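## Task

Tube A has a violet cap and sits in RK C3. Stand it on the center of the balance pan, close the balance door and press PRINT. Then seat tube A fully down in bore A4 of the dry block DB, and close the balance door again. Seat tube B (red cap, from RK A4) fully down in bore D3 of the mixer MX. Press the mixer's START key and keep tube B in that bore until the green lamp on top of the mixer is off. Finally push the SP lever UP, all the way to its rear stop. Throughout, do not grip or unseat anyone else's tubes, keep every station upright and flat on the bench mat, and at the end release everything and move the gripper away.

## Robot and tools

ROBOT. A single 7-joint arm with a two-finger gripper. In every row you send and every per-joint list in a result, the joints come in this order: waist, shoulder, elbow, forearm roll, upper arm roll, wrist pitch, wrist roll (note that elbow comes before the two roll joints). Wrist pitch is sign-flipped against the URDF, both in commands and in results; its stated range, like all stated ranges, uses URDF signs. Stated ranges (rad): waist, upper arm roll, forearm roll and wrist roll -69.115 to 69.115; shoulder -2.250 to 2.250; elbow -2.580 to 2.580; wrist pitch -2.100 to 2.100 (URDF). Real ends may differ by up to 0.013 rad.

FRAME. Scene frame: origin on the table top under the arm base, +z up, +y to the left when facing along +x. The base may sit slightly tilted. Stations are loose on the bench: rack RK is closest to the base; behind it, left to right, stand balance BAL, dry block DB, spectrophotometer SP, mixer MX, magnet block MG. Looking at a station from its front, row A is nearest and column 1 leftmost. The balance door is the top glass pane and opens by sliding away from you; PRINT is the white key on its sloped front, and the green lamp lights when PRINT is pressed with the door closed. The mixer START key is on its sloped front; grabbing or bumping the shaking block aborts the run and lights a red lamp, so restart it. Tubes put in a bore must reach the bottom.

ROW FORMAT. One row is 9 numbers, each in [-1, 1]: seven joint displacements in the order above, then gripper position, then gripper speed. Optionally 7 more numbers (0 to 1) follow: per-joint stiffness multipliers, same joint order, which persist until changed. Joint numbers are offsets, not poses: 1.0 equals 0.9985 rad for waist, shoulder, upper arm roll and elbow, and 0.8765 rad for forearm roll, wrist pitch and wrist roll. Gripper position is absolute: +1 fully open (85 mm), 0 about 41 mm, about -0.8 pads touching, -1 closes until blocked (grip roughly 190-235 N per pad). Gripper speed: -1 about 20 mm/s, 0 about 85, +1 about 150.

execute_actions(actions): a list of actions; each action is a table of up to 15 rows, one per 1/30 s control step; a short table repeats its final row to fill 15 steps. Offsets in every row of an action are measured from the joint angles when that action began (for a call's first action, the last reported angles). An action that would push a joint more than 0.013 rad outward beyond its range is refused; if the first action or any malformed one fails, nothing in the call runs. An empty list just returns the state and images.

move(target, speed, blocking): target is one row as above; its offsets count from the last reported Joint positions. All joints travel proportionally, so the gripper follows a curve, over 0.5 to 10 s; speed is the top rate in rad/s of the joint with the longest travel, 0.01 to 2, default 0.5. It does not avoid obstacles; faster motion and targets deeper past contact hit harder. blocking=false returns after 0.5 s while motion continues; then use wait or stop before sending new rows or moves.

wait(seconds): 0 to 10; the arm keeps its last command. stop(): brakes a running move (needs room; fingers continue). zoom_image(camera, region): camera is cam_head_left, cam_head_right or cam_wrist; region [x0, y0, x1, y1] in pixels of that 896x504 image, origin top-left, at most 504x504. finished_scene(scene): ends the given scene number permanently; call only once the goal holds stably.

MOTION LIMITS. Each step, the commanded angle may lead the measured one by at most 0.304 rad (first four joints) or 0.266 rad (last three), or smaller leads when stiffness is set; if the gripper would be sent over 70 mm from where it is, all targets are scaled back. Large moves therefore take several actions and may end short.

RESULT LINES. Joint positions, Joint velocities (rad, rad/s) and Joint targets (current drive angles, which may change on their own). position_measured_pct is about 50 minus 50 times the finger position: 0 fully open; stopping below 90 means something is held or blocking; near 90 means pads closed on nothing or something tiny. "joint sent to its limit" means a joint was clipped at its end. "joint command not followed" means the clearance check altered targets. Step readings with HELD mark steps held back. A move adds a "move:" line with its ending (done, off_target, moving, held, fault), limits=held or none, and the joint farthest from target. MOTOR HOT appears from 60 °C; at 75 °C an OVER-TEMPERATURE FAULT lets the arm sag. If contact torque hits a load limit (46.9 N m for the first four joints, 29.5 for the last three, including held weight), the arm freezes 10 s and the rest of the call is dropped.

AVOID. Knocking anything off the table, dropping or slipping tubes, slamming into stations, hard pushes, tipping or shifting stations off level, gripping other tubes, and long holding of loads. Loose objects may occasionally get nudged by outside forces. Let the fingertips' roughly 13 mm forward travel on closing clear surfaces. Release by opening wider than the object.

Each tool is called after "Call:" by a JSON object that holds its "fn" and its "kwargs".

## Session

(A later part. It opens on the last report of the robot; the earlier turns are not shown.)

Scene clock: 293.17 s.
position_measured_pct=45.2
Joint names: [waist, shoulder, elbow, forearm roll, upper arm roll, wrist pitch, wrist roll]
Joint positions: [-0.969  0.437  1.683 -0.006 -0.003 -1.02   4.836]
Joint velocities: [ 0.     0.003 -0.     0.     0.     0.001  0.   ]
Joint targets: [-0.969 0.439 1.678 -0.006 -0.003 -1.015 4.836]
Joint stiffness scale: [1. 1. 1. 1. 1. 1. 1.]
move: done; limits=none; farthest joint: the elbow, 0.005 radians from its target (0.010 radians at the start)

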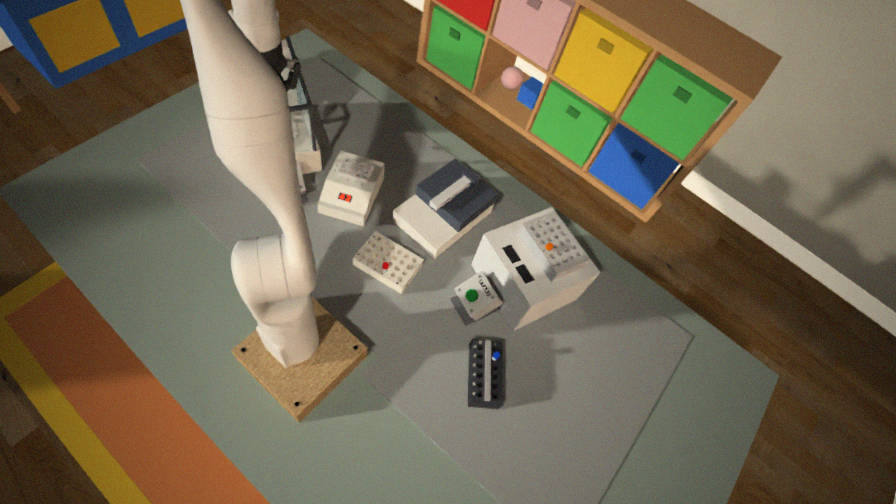

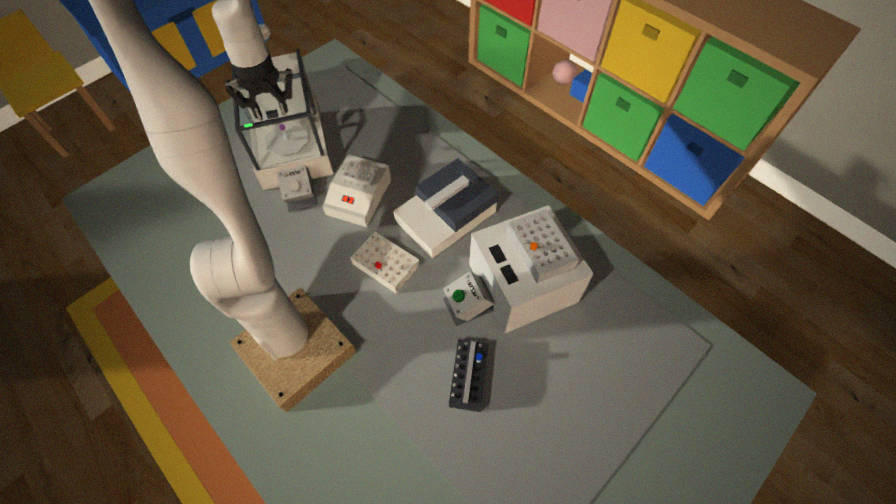

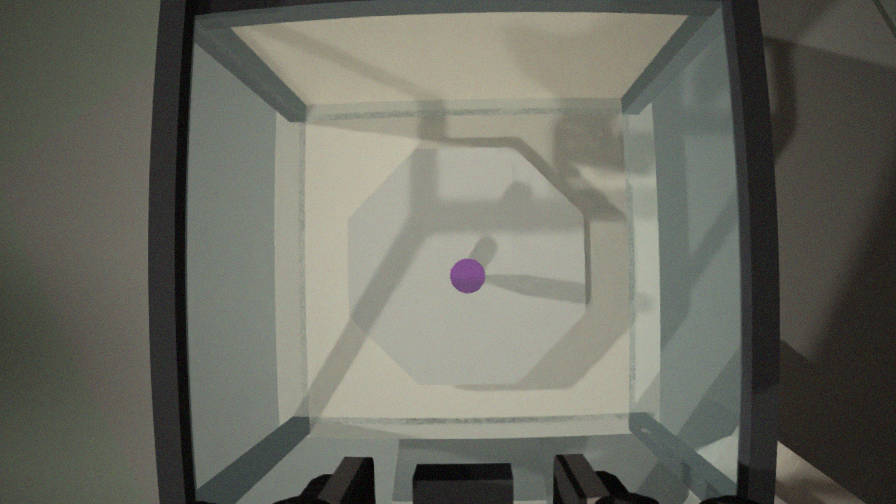

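Call:
{"fn": "move", "kwargs": {"target": [0,0,0,0,0,0,0,-0.45,0]}}

Call:
{"fn": "move", "kwargs": {"target": [-0.016,0.115,-0.2,0,0,-0.099,-0.016,-0.45,0], "speed": 0.12}}

Call:
{"fn": "move", "kwargs": {"target": [-0.016,0.15,-0.27,0,0,-0.143,-0.02,-0.45,0], "speed": 0.12}}

Call:
{"fn": "move", "kwargs": {"target": [0,0,0,0,0,0,0,0.1,0]}}

Call:
{"fn": "move", "kwargs": {"target": [0.015,-0.203,0.134,0,0,-0.095,0.02,0.1,0], "speed": 0.2}}

Scene clock: 298.50 s.
position_measured_pct=68.7
Joint names: [waist, shoulder, elbow, forearm roll, upper arm roll, wrist pitch, wrist roll]
Joint positions: [-0.969  0.436  1.683 -0.006 -0.003 -1.02   4.836]
Joint velocities: [-0.001 -0.001 -0.     0.    -0.001 -0.    -0.   ]
Joint targets: [-0.969 0.437 1.683 -0.006 -0.003 -1.020 4.836]
Joint stiffness scale: [1. 1. 1. 1. 1. 1. 1.]
move: done; limits=none; farthest joint: the shoulder, 0.001 radians from its target (0.000 radians at the start)

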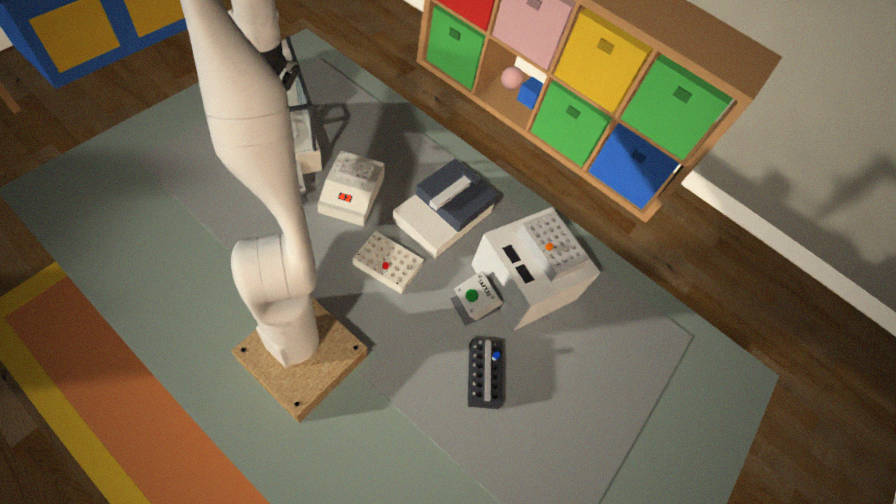

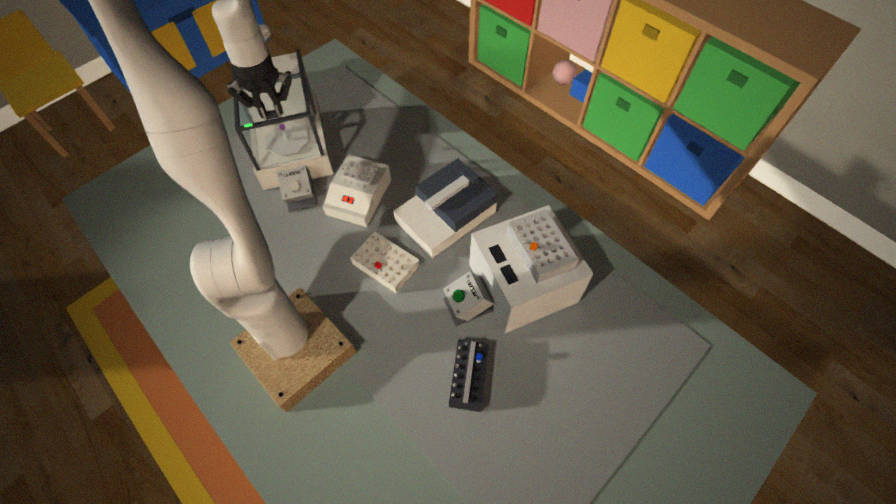

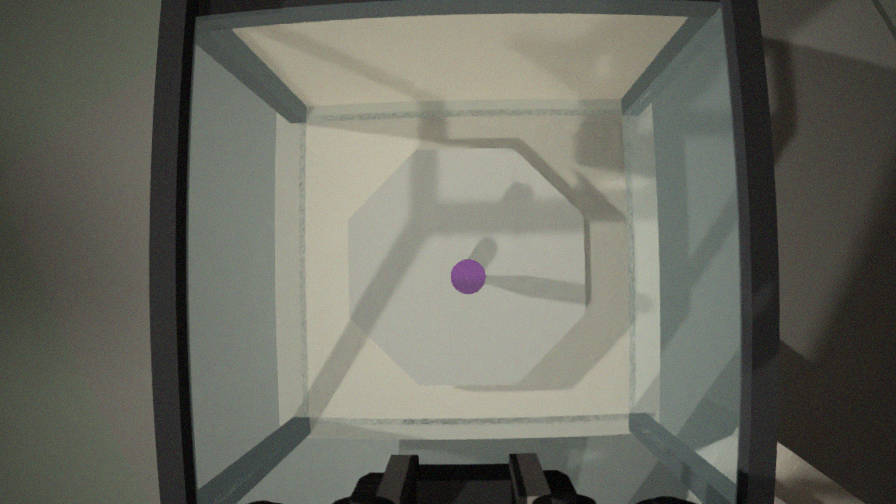

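Scene clock: 300.53 s.
position_measured_pct=68.7
Joint names: [waist, shoulder, elbow, forearm roll, upper arm roll, wrist pitch, wrist roll]
Joint positions: [-0.981  0.547  1.487 -0.006 -0.003 -1.103  4.83 ]
Joint velocities: [-0.001  0.002 -0.002 -0.     0.    -0.    -0.   ]
Joint targets: [-0.985 0.551 1.483 -0.006 -0.003 -1.107 4.822]
Joint stiffness scale: [1. 1. 1. 1. 1. 1. 1.]
move: done; limits=none; farthest joint: the wrist roll, 0.008 radians from its target (0.014 radians at the start)

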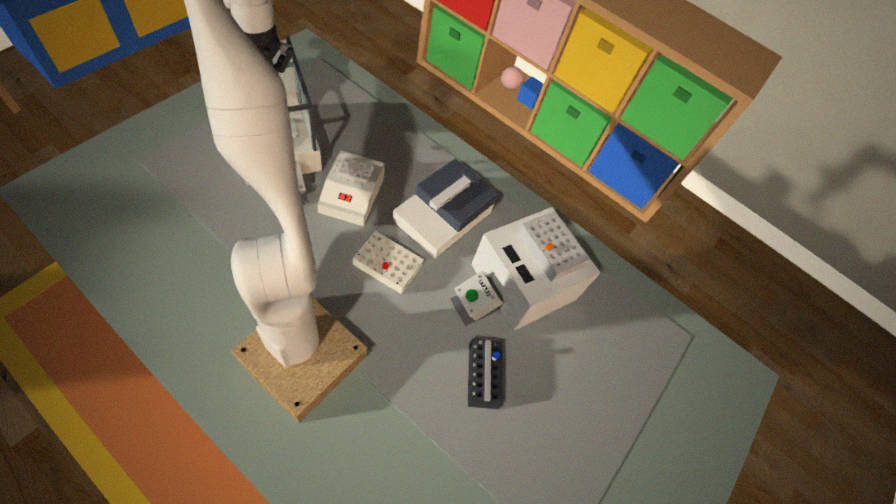

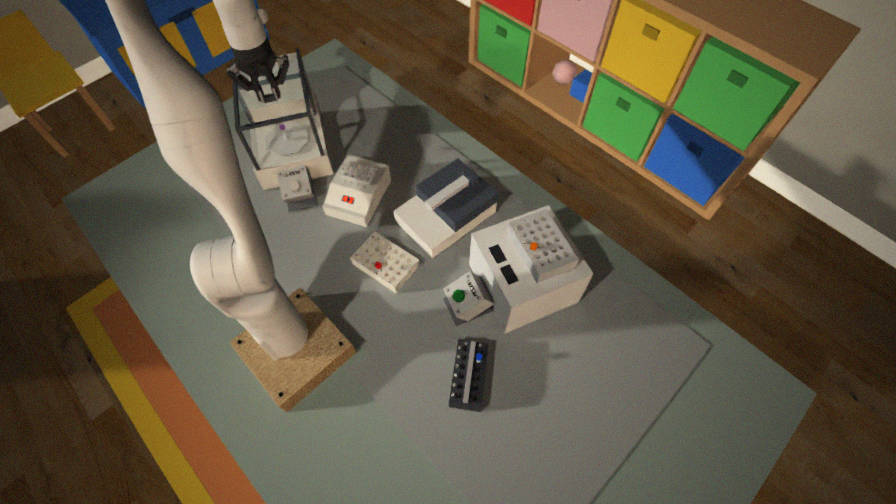

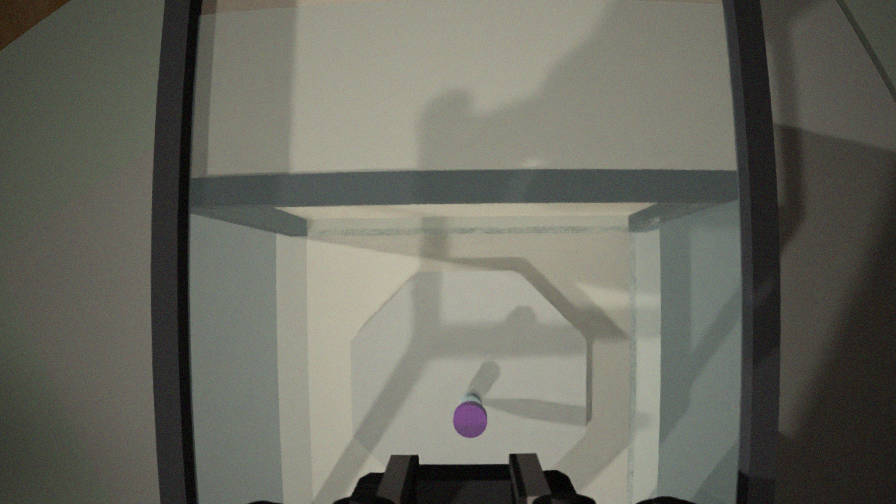

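Scene clock: 303.17 s.
position_measured_pct=68.7
Joint names: [waist, shoulder, elbow, forearm roll, upper arm roll, wrist pitch, wrist roll]
Joint positions: [-0.991  0.689  1.22  -0.006 -0.003 -1.225  4.82 ]
Joint velocities: [ 0.     0.001 -0.002  0.    -0.    -0.     0.   ]
Joint targets: [-0.996 0.697 1.218 -0.006 -0.003 -1.228 4.812]
Joint stiffness scale: [1. 1. 1. 1. 1. 1. 1.]
move: done; limits=none; farthest joint: the shoulder, 0.008 radians from its target (0.150 radians at the start)

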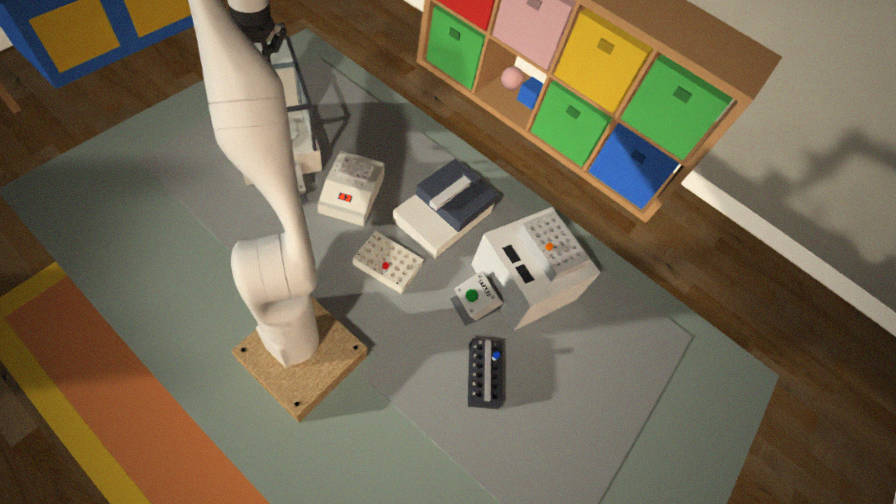

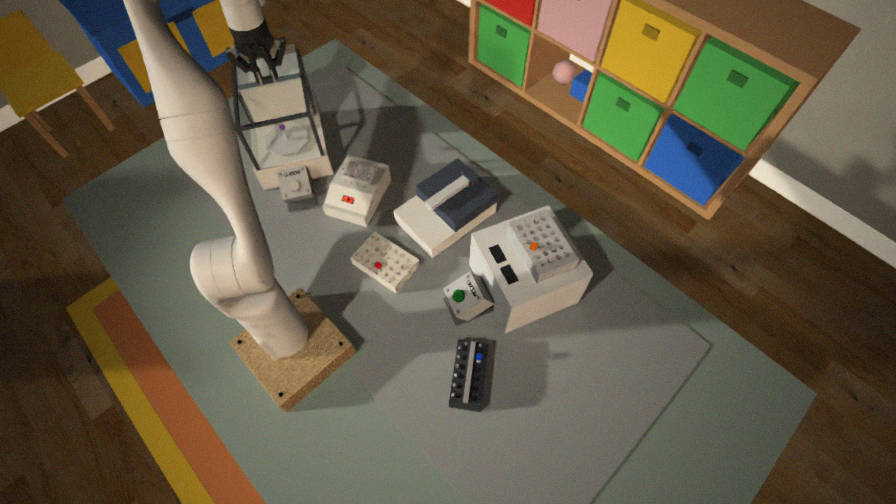

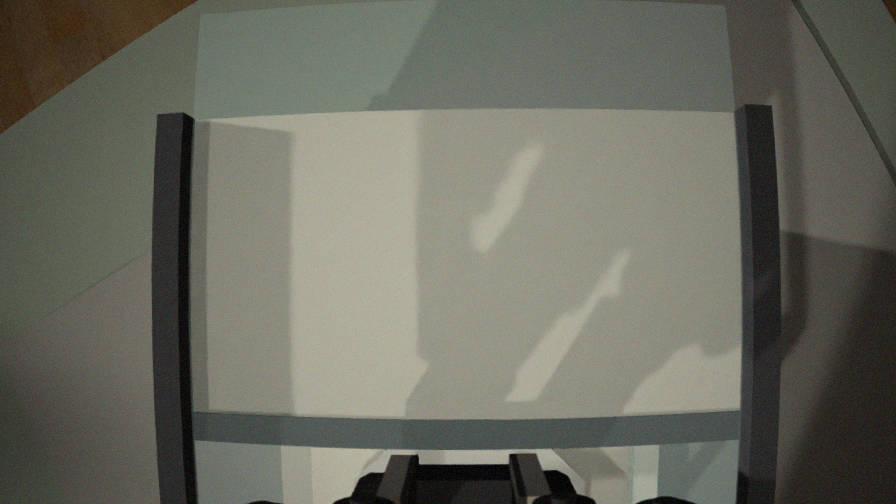

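Scene clock: 303.80 s.
position_measured_pct=45.2
Joint names: [waist, shoulder, elbow, forearm roll, upper arm roll, wrist pitch, wrist roll]
Joint positions: [-0.991  0.689  1.22  -0.006 -0.003 -1.225  4.82 ]
Joint velocities: [ 0.002 -0.001  0.001 -0.     0.    -0.001  0.   ]
Joint targets: [-0.991 0.689 1.220 -0.006 -0.003 -1.225 4.820]
Joint stiffness scale: [1. 1. 1. 1. 1. 1. 1.]
move: done; limits=none; farthest joint: the waist, 0.000 radians from its target (0.000 radians at the start)

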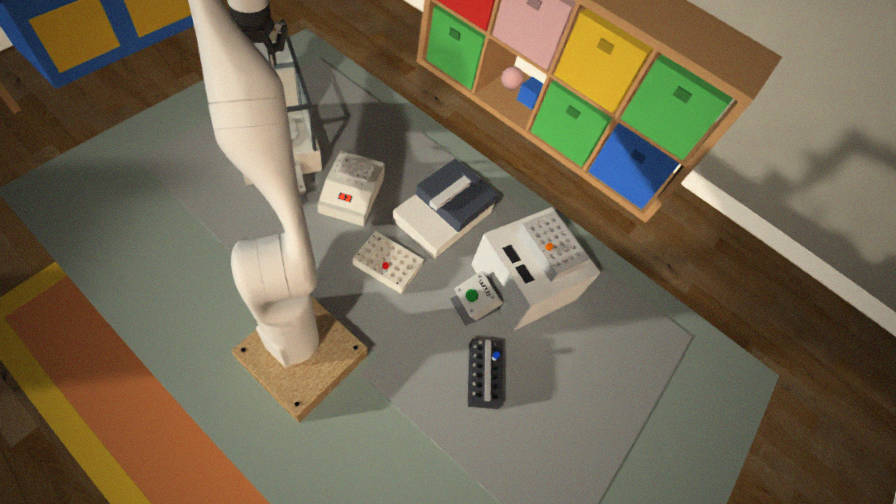

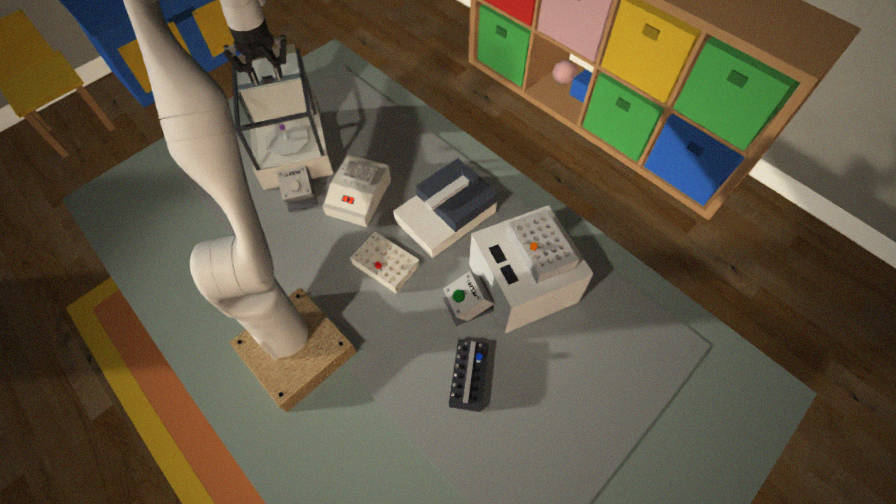

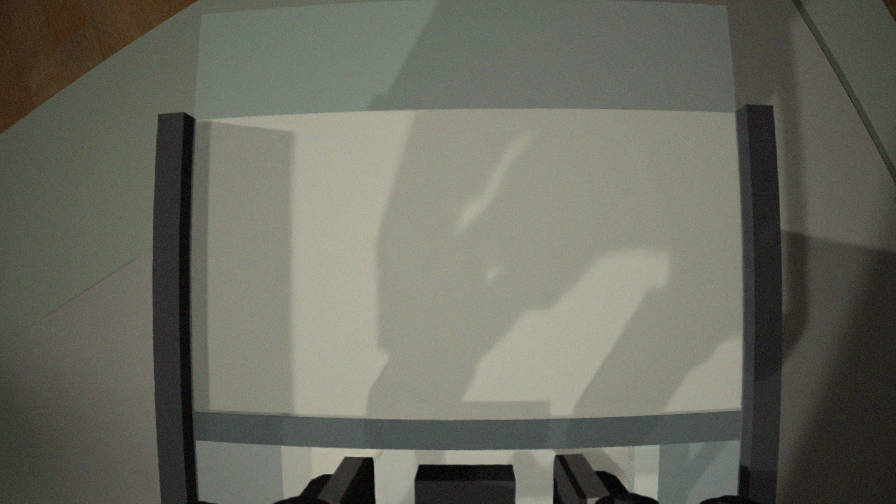

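Scene clock: 305.33 s.
position_measured_pct=45.2
Joint names: [waist, shoulder, elbow, forearm roll, upper arm roll, wrist pitch, wrist roll]
Joint positions: [-0.979  0.488  1.349 -0.006 -0.003 -1.303  4.829]
Joint velocities: [-0.001 -0.003  0.     0.    -0.     0.001 -0.001]
Joint targets: [-0.976 0.486 1.354 -0.006 -0.003 -1.308 4.838]
Joint stiffness scale: [1. 1. 1. 1. 1. 1. 1.]
move: done; limits=none; farthest joint: the wrist roll, 0.009 radians from its target (0.017 radians at the start)

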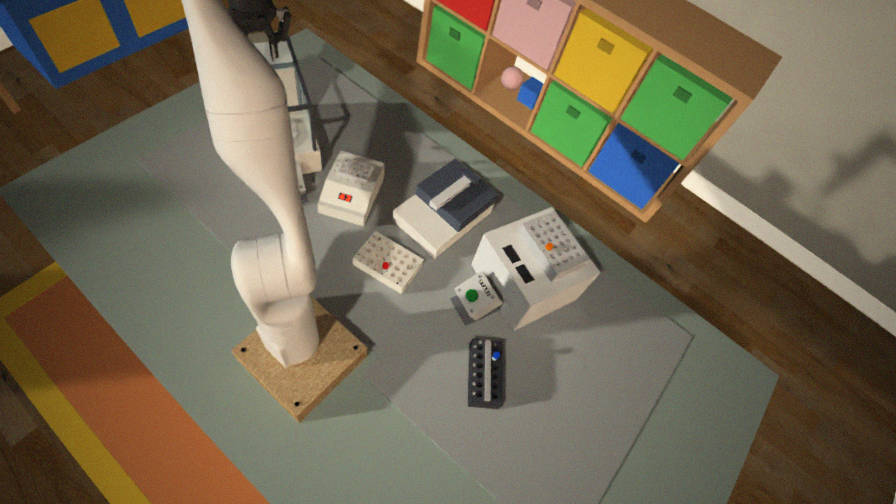

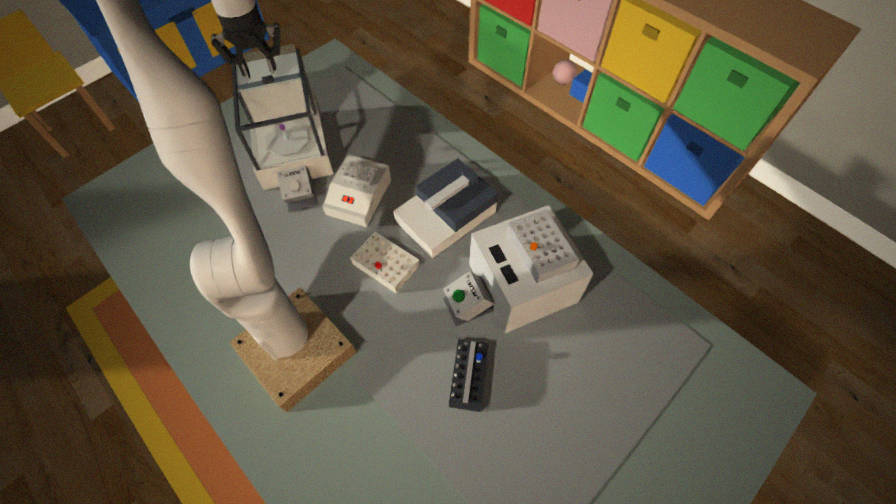

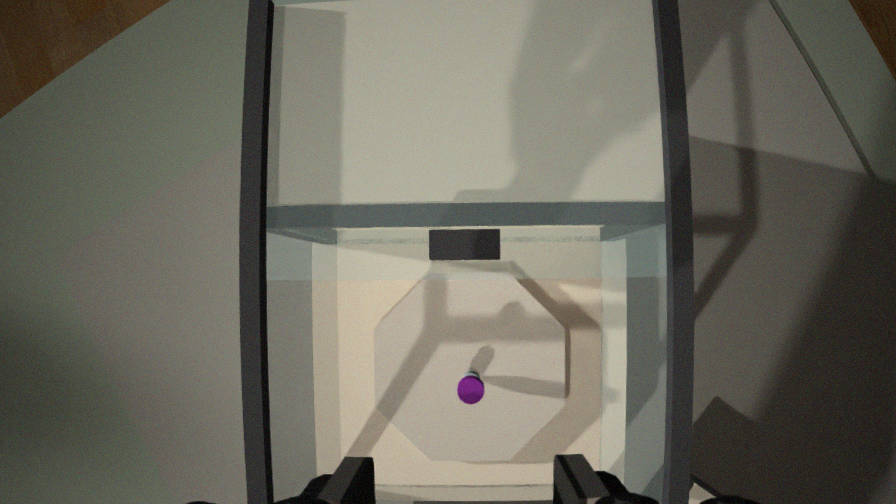

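Call:
{"fn": "move", "kwargs": {"target": [0,0.169,0.235,0,0,0.46,0,-0.35,0], "speed": 0.2}}

Call:
{"fn": "move", "kwargs": {"target": [0,0.034,0.03,0,0,0.075,0,-0.35,0], "speed": 0.1}}

Scene clock: 310.30 s.
position_measured_pct=67.5
Joint names: [waist, shoulder, elbow, forearm roll, upper arm roll, wrist pitch, wrist roll]
Joint positions: [-0.979  0.655  1.579 -0.006 -0.003 -0.905  4.829]
Joint velocities: [ 0.     0.003  0.    -0.    -0.     0.001  0.   ]
Joint targets: [-0.979 0.657 1.584 -0.006 -0.003 -0.899 4.829]
Joint stiffness scale: [1. 1. 1. 1. 1. 1. 1.]
move: done; limits=none; farthest joint: the elbow, 0.005 radians from its target (0.235 radians at the start)

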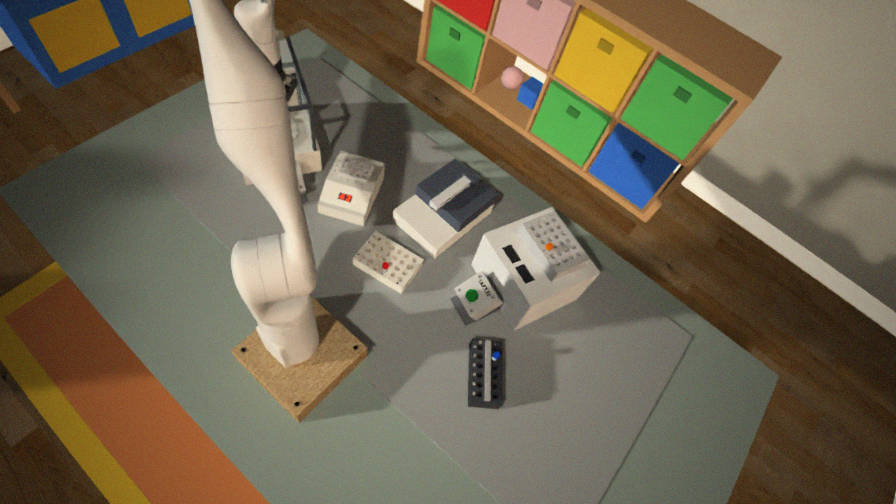

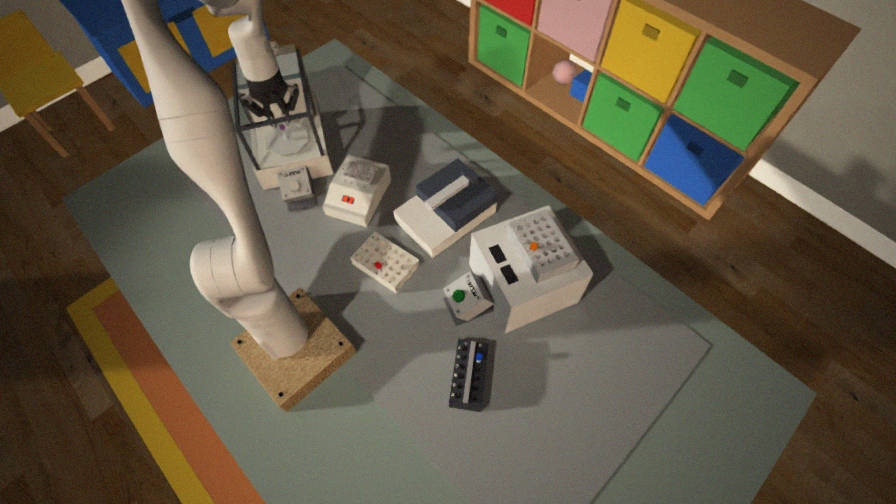

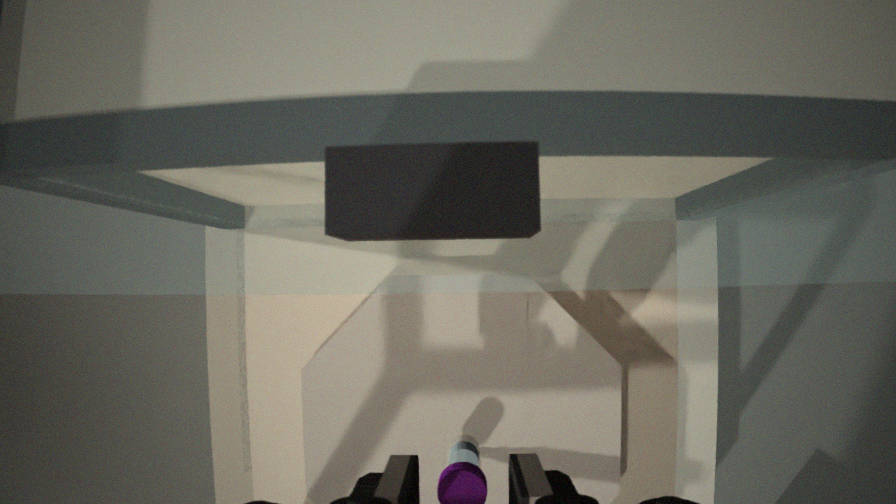

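Scene clock: 311.30 s.
position_measured_pct=67.5
Joint names: [waist, shoulder, elbow, forearm roll, upper arm roll, wrist pitch, wrist roll]
Joint positions: [-0.979  0.686  1.604 -0.006 -0.003 -0.844  4.829]
Joint velocities: [-0.     0.003  0.     0.     0.     0.001 -0.   ]
Joint targets: [-0.979 0.689 1.609 -0.006 -0.003 -0.839 4.829]
Joint stiffness scale: [1. 1. 1. 1. 1. 1. 1.]
move: done; limits=none; farthest joint: the elbow, 0.005 radians from its target (0.030 radians at the start)

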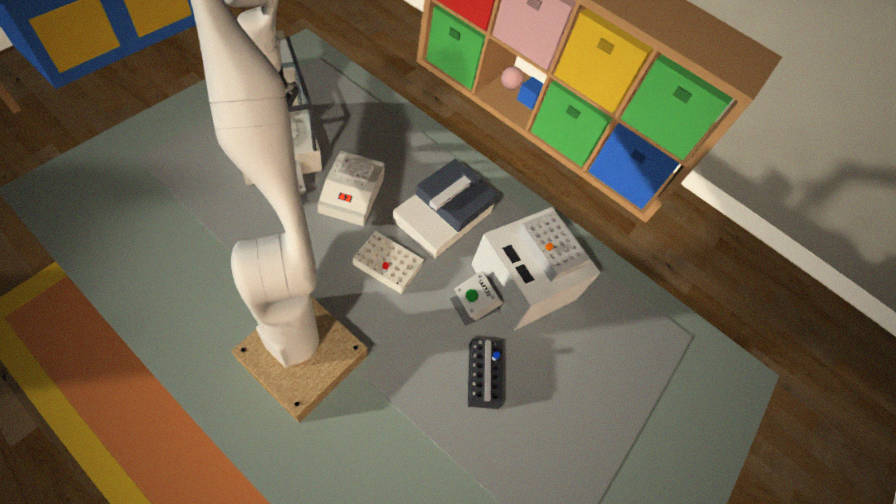

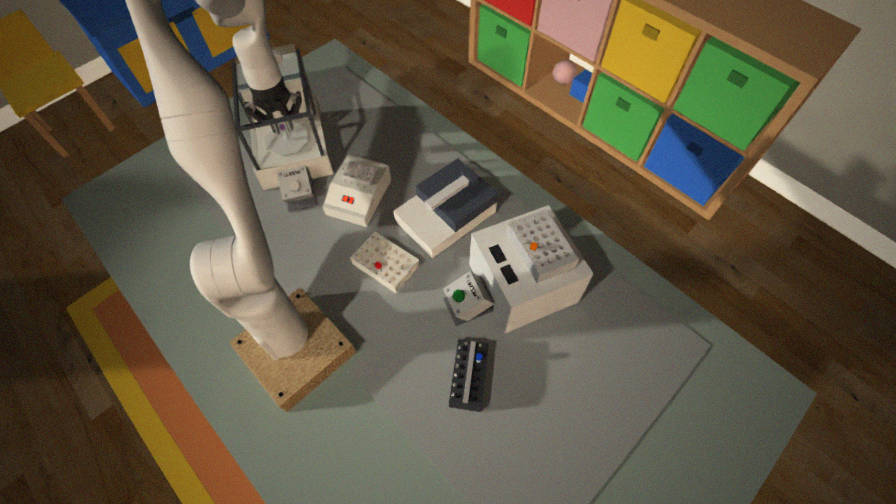

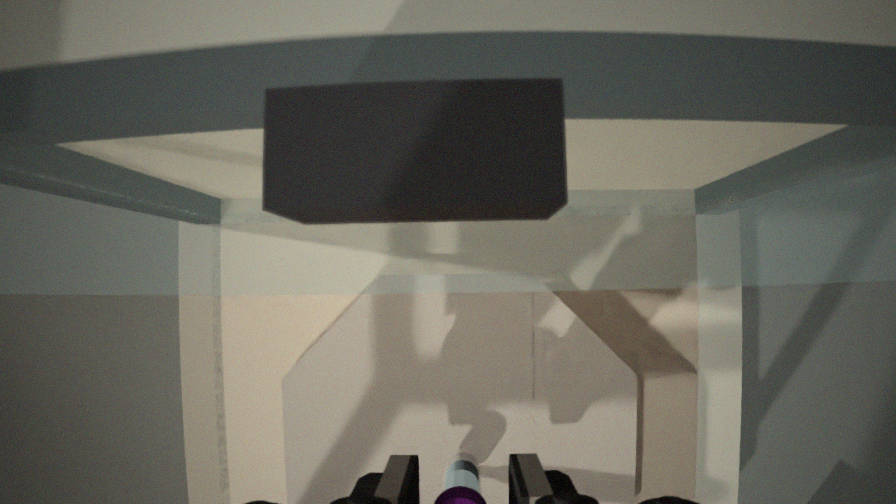

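Call:
{"fn": "move", "kwargs": {"target": [0,0,0,0,0,0,0,-0.72,-0.5]}}

Call:
{"fn": "move", "kwargs": {"target": [0,-0.2,-0.262,0,0,-0.53,0,-0.72,0], "speed": 0.2}}

Call:
{"fn": "move", "kwargs": {"target": [0,-0.33,0.2,0,0,-0.148,0,-0.72,0], "speed": 0.3}}

Call:
{"fn": "move", "kwargs": {"target": [0.48,0,0,0,0,0,-0.05,-0.72,0], "speed": 0.4}}

Scene clock: 321.87 s.
position_measured_pct=81.7
Joint names: [waist, shoulder, elbow, forearm roll, upper arm roll, wrist pitch, wrist roll]
Joint positions: [-0.979  0.687  1.604 -0.006 -0.003 -0.844  4.829]
Joint velocities: [-0.     0.001 -0.    -0.001  0.001  0.     0.   ]
Joint targets: [-0.979 0.686 1.604 -0.006 -0.003 -0.844 4.829]
Joint stiffness scale: [1. 1. 1. 1. 1. 1. 1.]
move: done; limits=none; farthest joint: the shoulder, 0.001 radians from its target (0.001 radians at the start)

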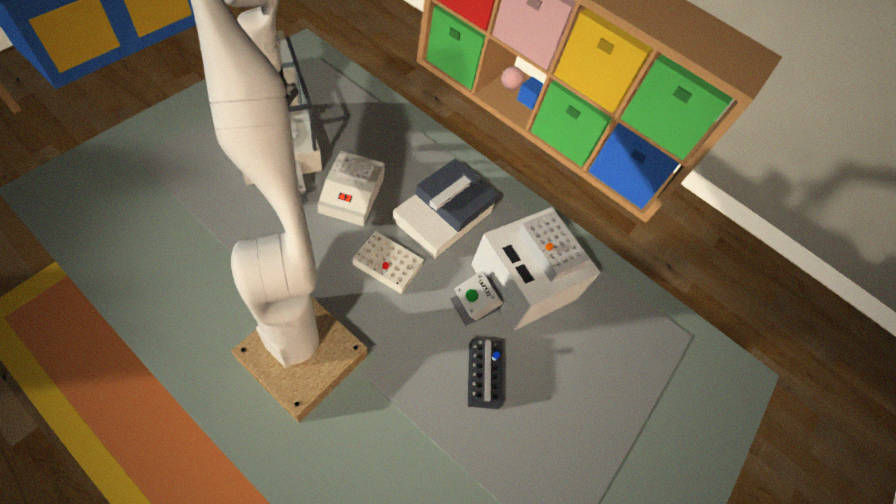

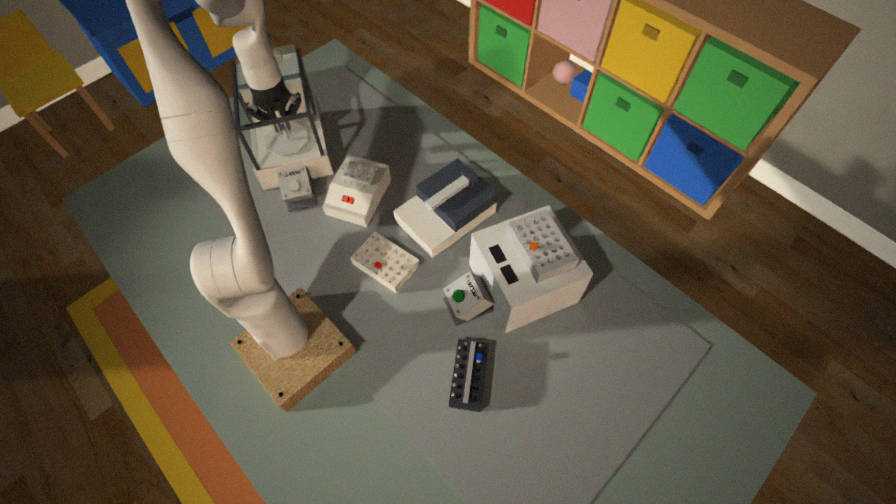

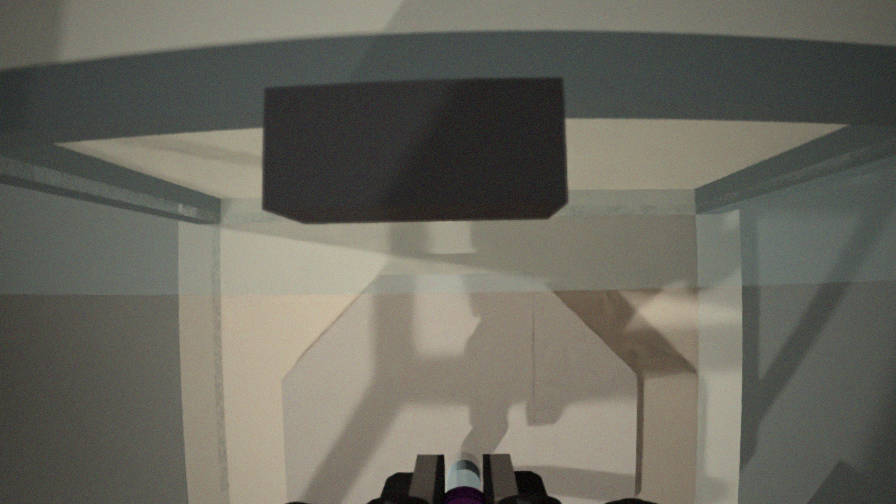

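Scene clock: 324.60 s.
position_measured_pct=81.7
Joint names: [waist, shoulder, elbow, forearm roll, upper arm roll, wrist pitch, wrist roll]
Joint positions: [-0.979  0.489  1.347 -0.006 -0.003 -1.304  4.829]
Joint velocities: [ 0.001 -0.002 -0.    -0.    -0.    -0.    -0.   ]
Joint targets: [-0.979 0.487 1.342 -0.006 -0.003 -1.309 4.829]
Joint stiffness scale: [1. 1. 1. 1. 1. 1. 1.]
move: done; limits=none; farthest joint: the elbow, 0.005 radians from its target (0.261 radians at the start)

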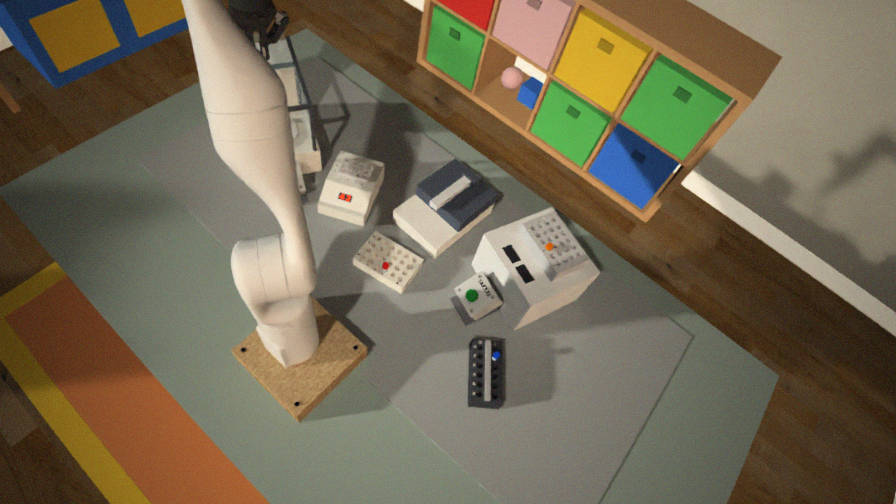

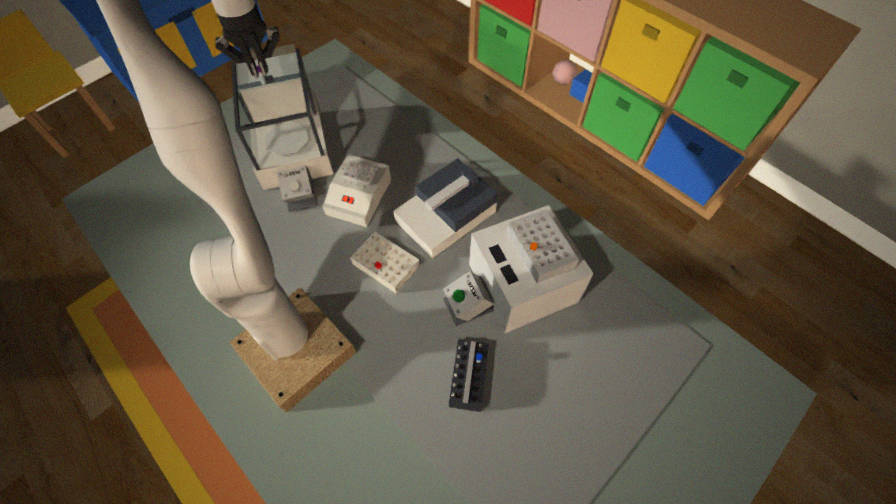

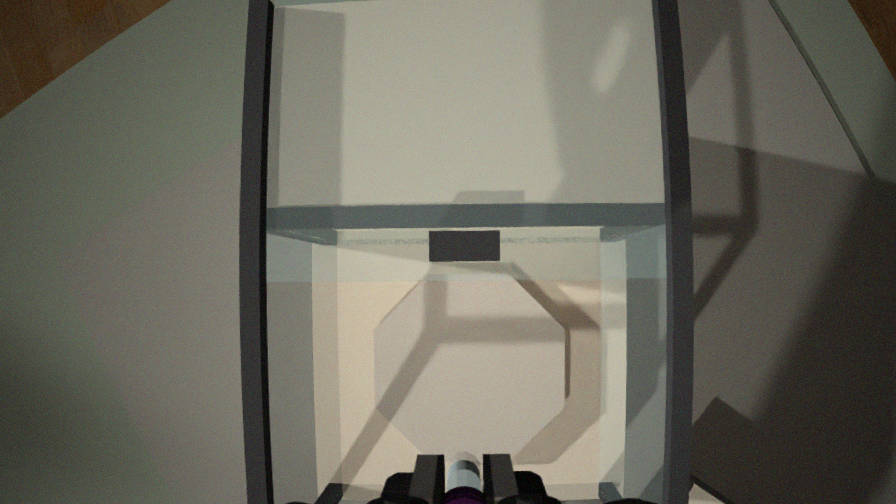

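Scene clock: 326.27 s.
position_measured_pct=81.7
Joint names: [waist, shoulder, elbow, forearm roll, upper arm roll, wrist pitch, wrist roll]
Joint positions: [-0.979  0.162  1.542 -0.006 -0.003 -1.428  4.829]
Joint velocities: [-0.002 -0.002  0.    -0.001  0.    -0.001  0.   ]
Joint targets: [-0.979 0.160 1.547 -0.006 -0.003 -1.433 4.829]
Joint stiffness scale: [1. 1. 1. 1. 1. 1. 1.]
move: done; limits=none; farthest joint: the wrist pitch, 0.006 radians from its target (0.130 radians at the start)

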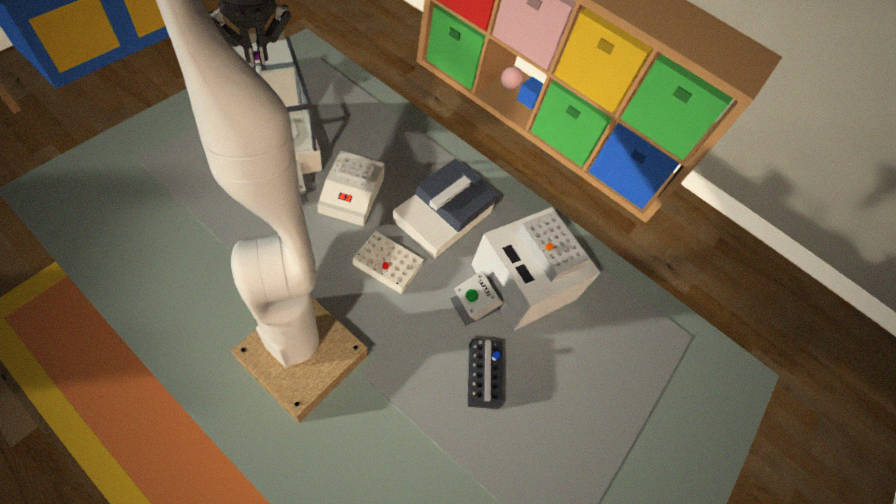

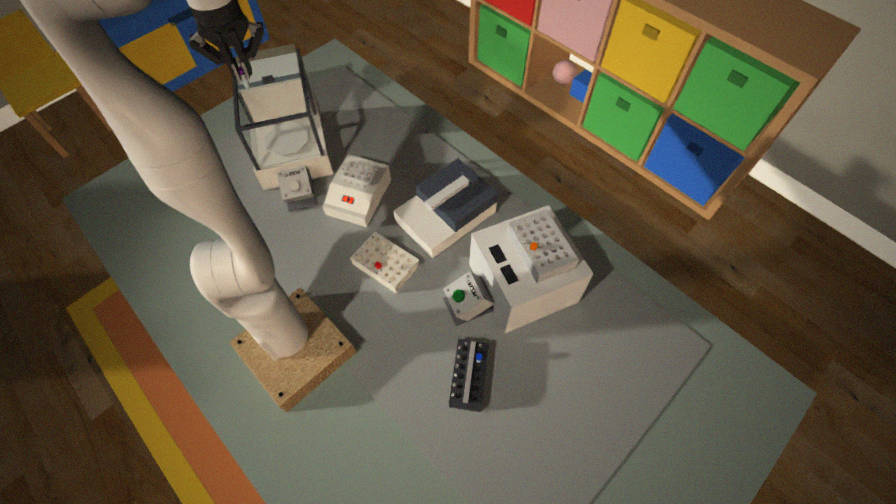

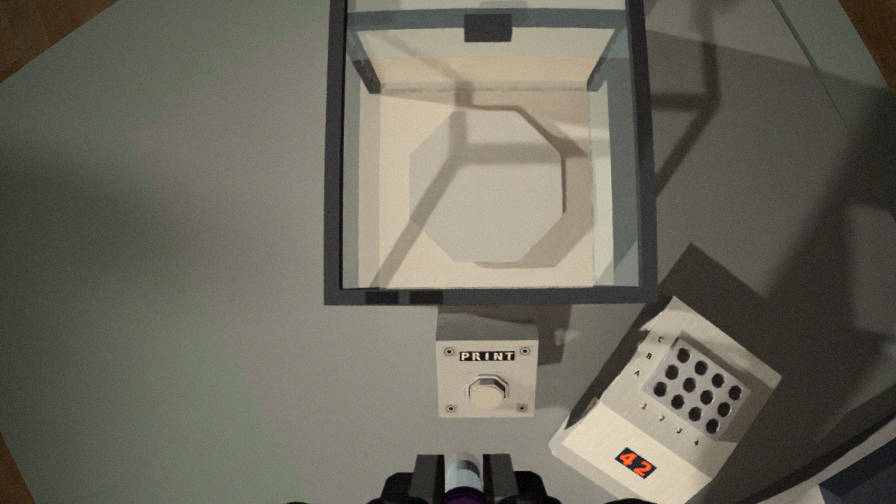

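Scene clock: 328.10 s.
position_measured_pct=81.7
Joint names: [waist, shoulder, elbow, forearm roll, upper arm roll, wrist pitch, wrist roll]
Joint positions: [-0.502  0.162  1.542 -0.006 -0.003 -1.428  4.794]
Joint velocities: [ 0.004  0.001 -0.    -0.     0.    -0.    -0.   ]
Joint targets: [-0.499 0.162 1.542 -0.006 -0.003 -1.428 4.785]
Joint stiffness scale: [1. 1. 1. 1. 1. 1. 1.]
move: done; limits=none; farthest joint: the wrist roll, 0.009 radians from its target (0.044 radians at the start)

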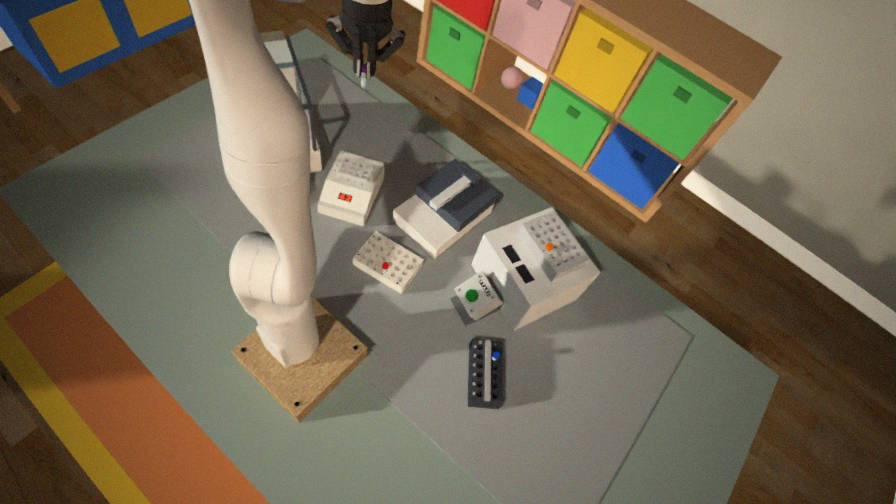

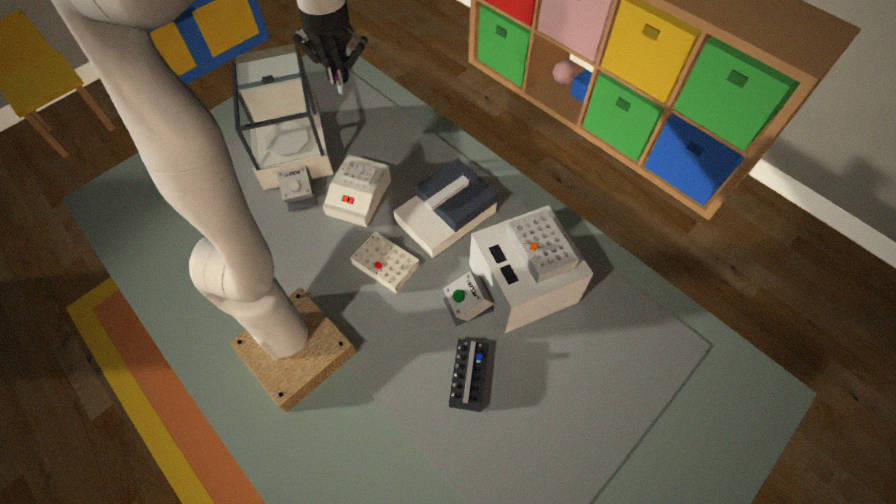

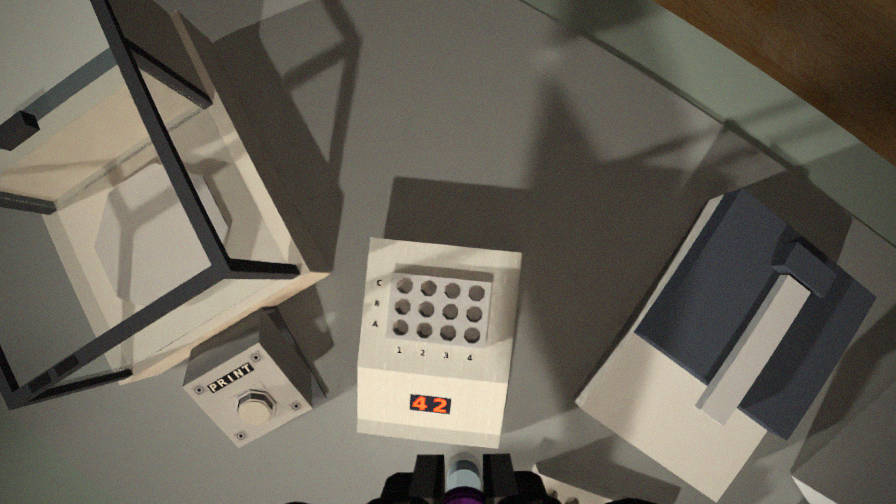

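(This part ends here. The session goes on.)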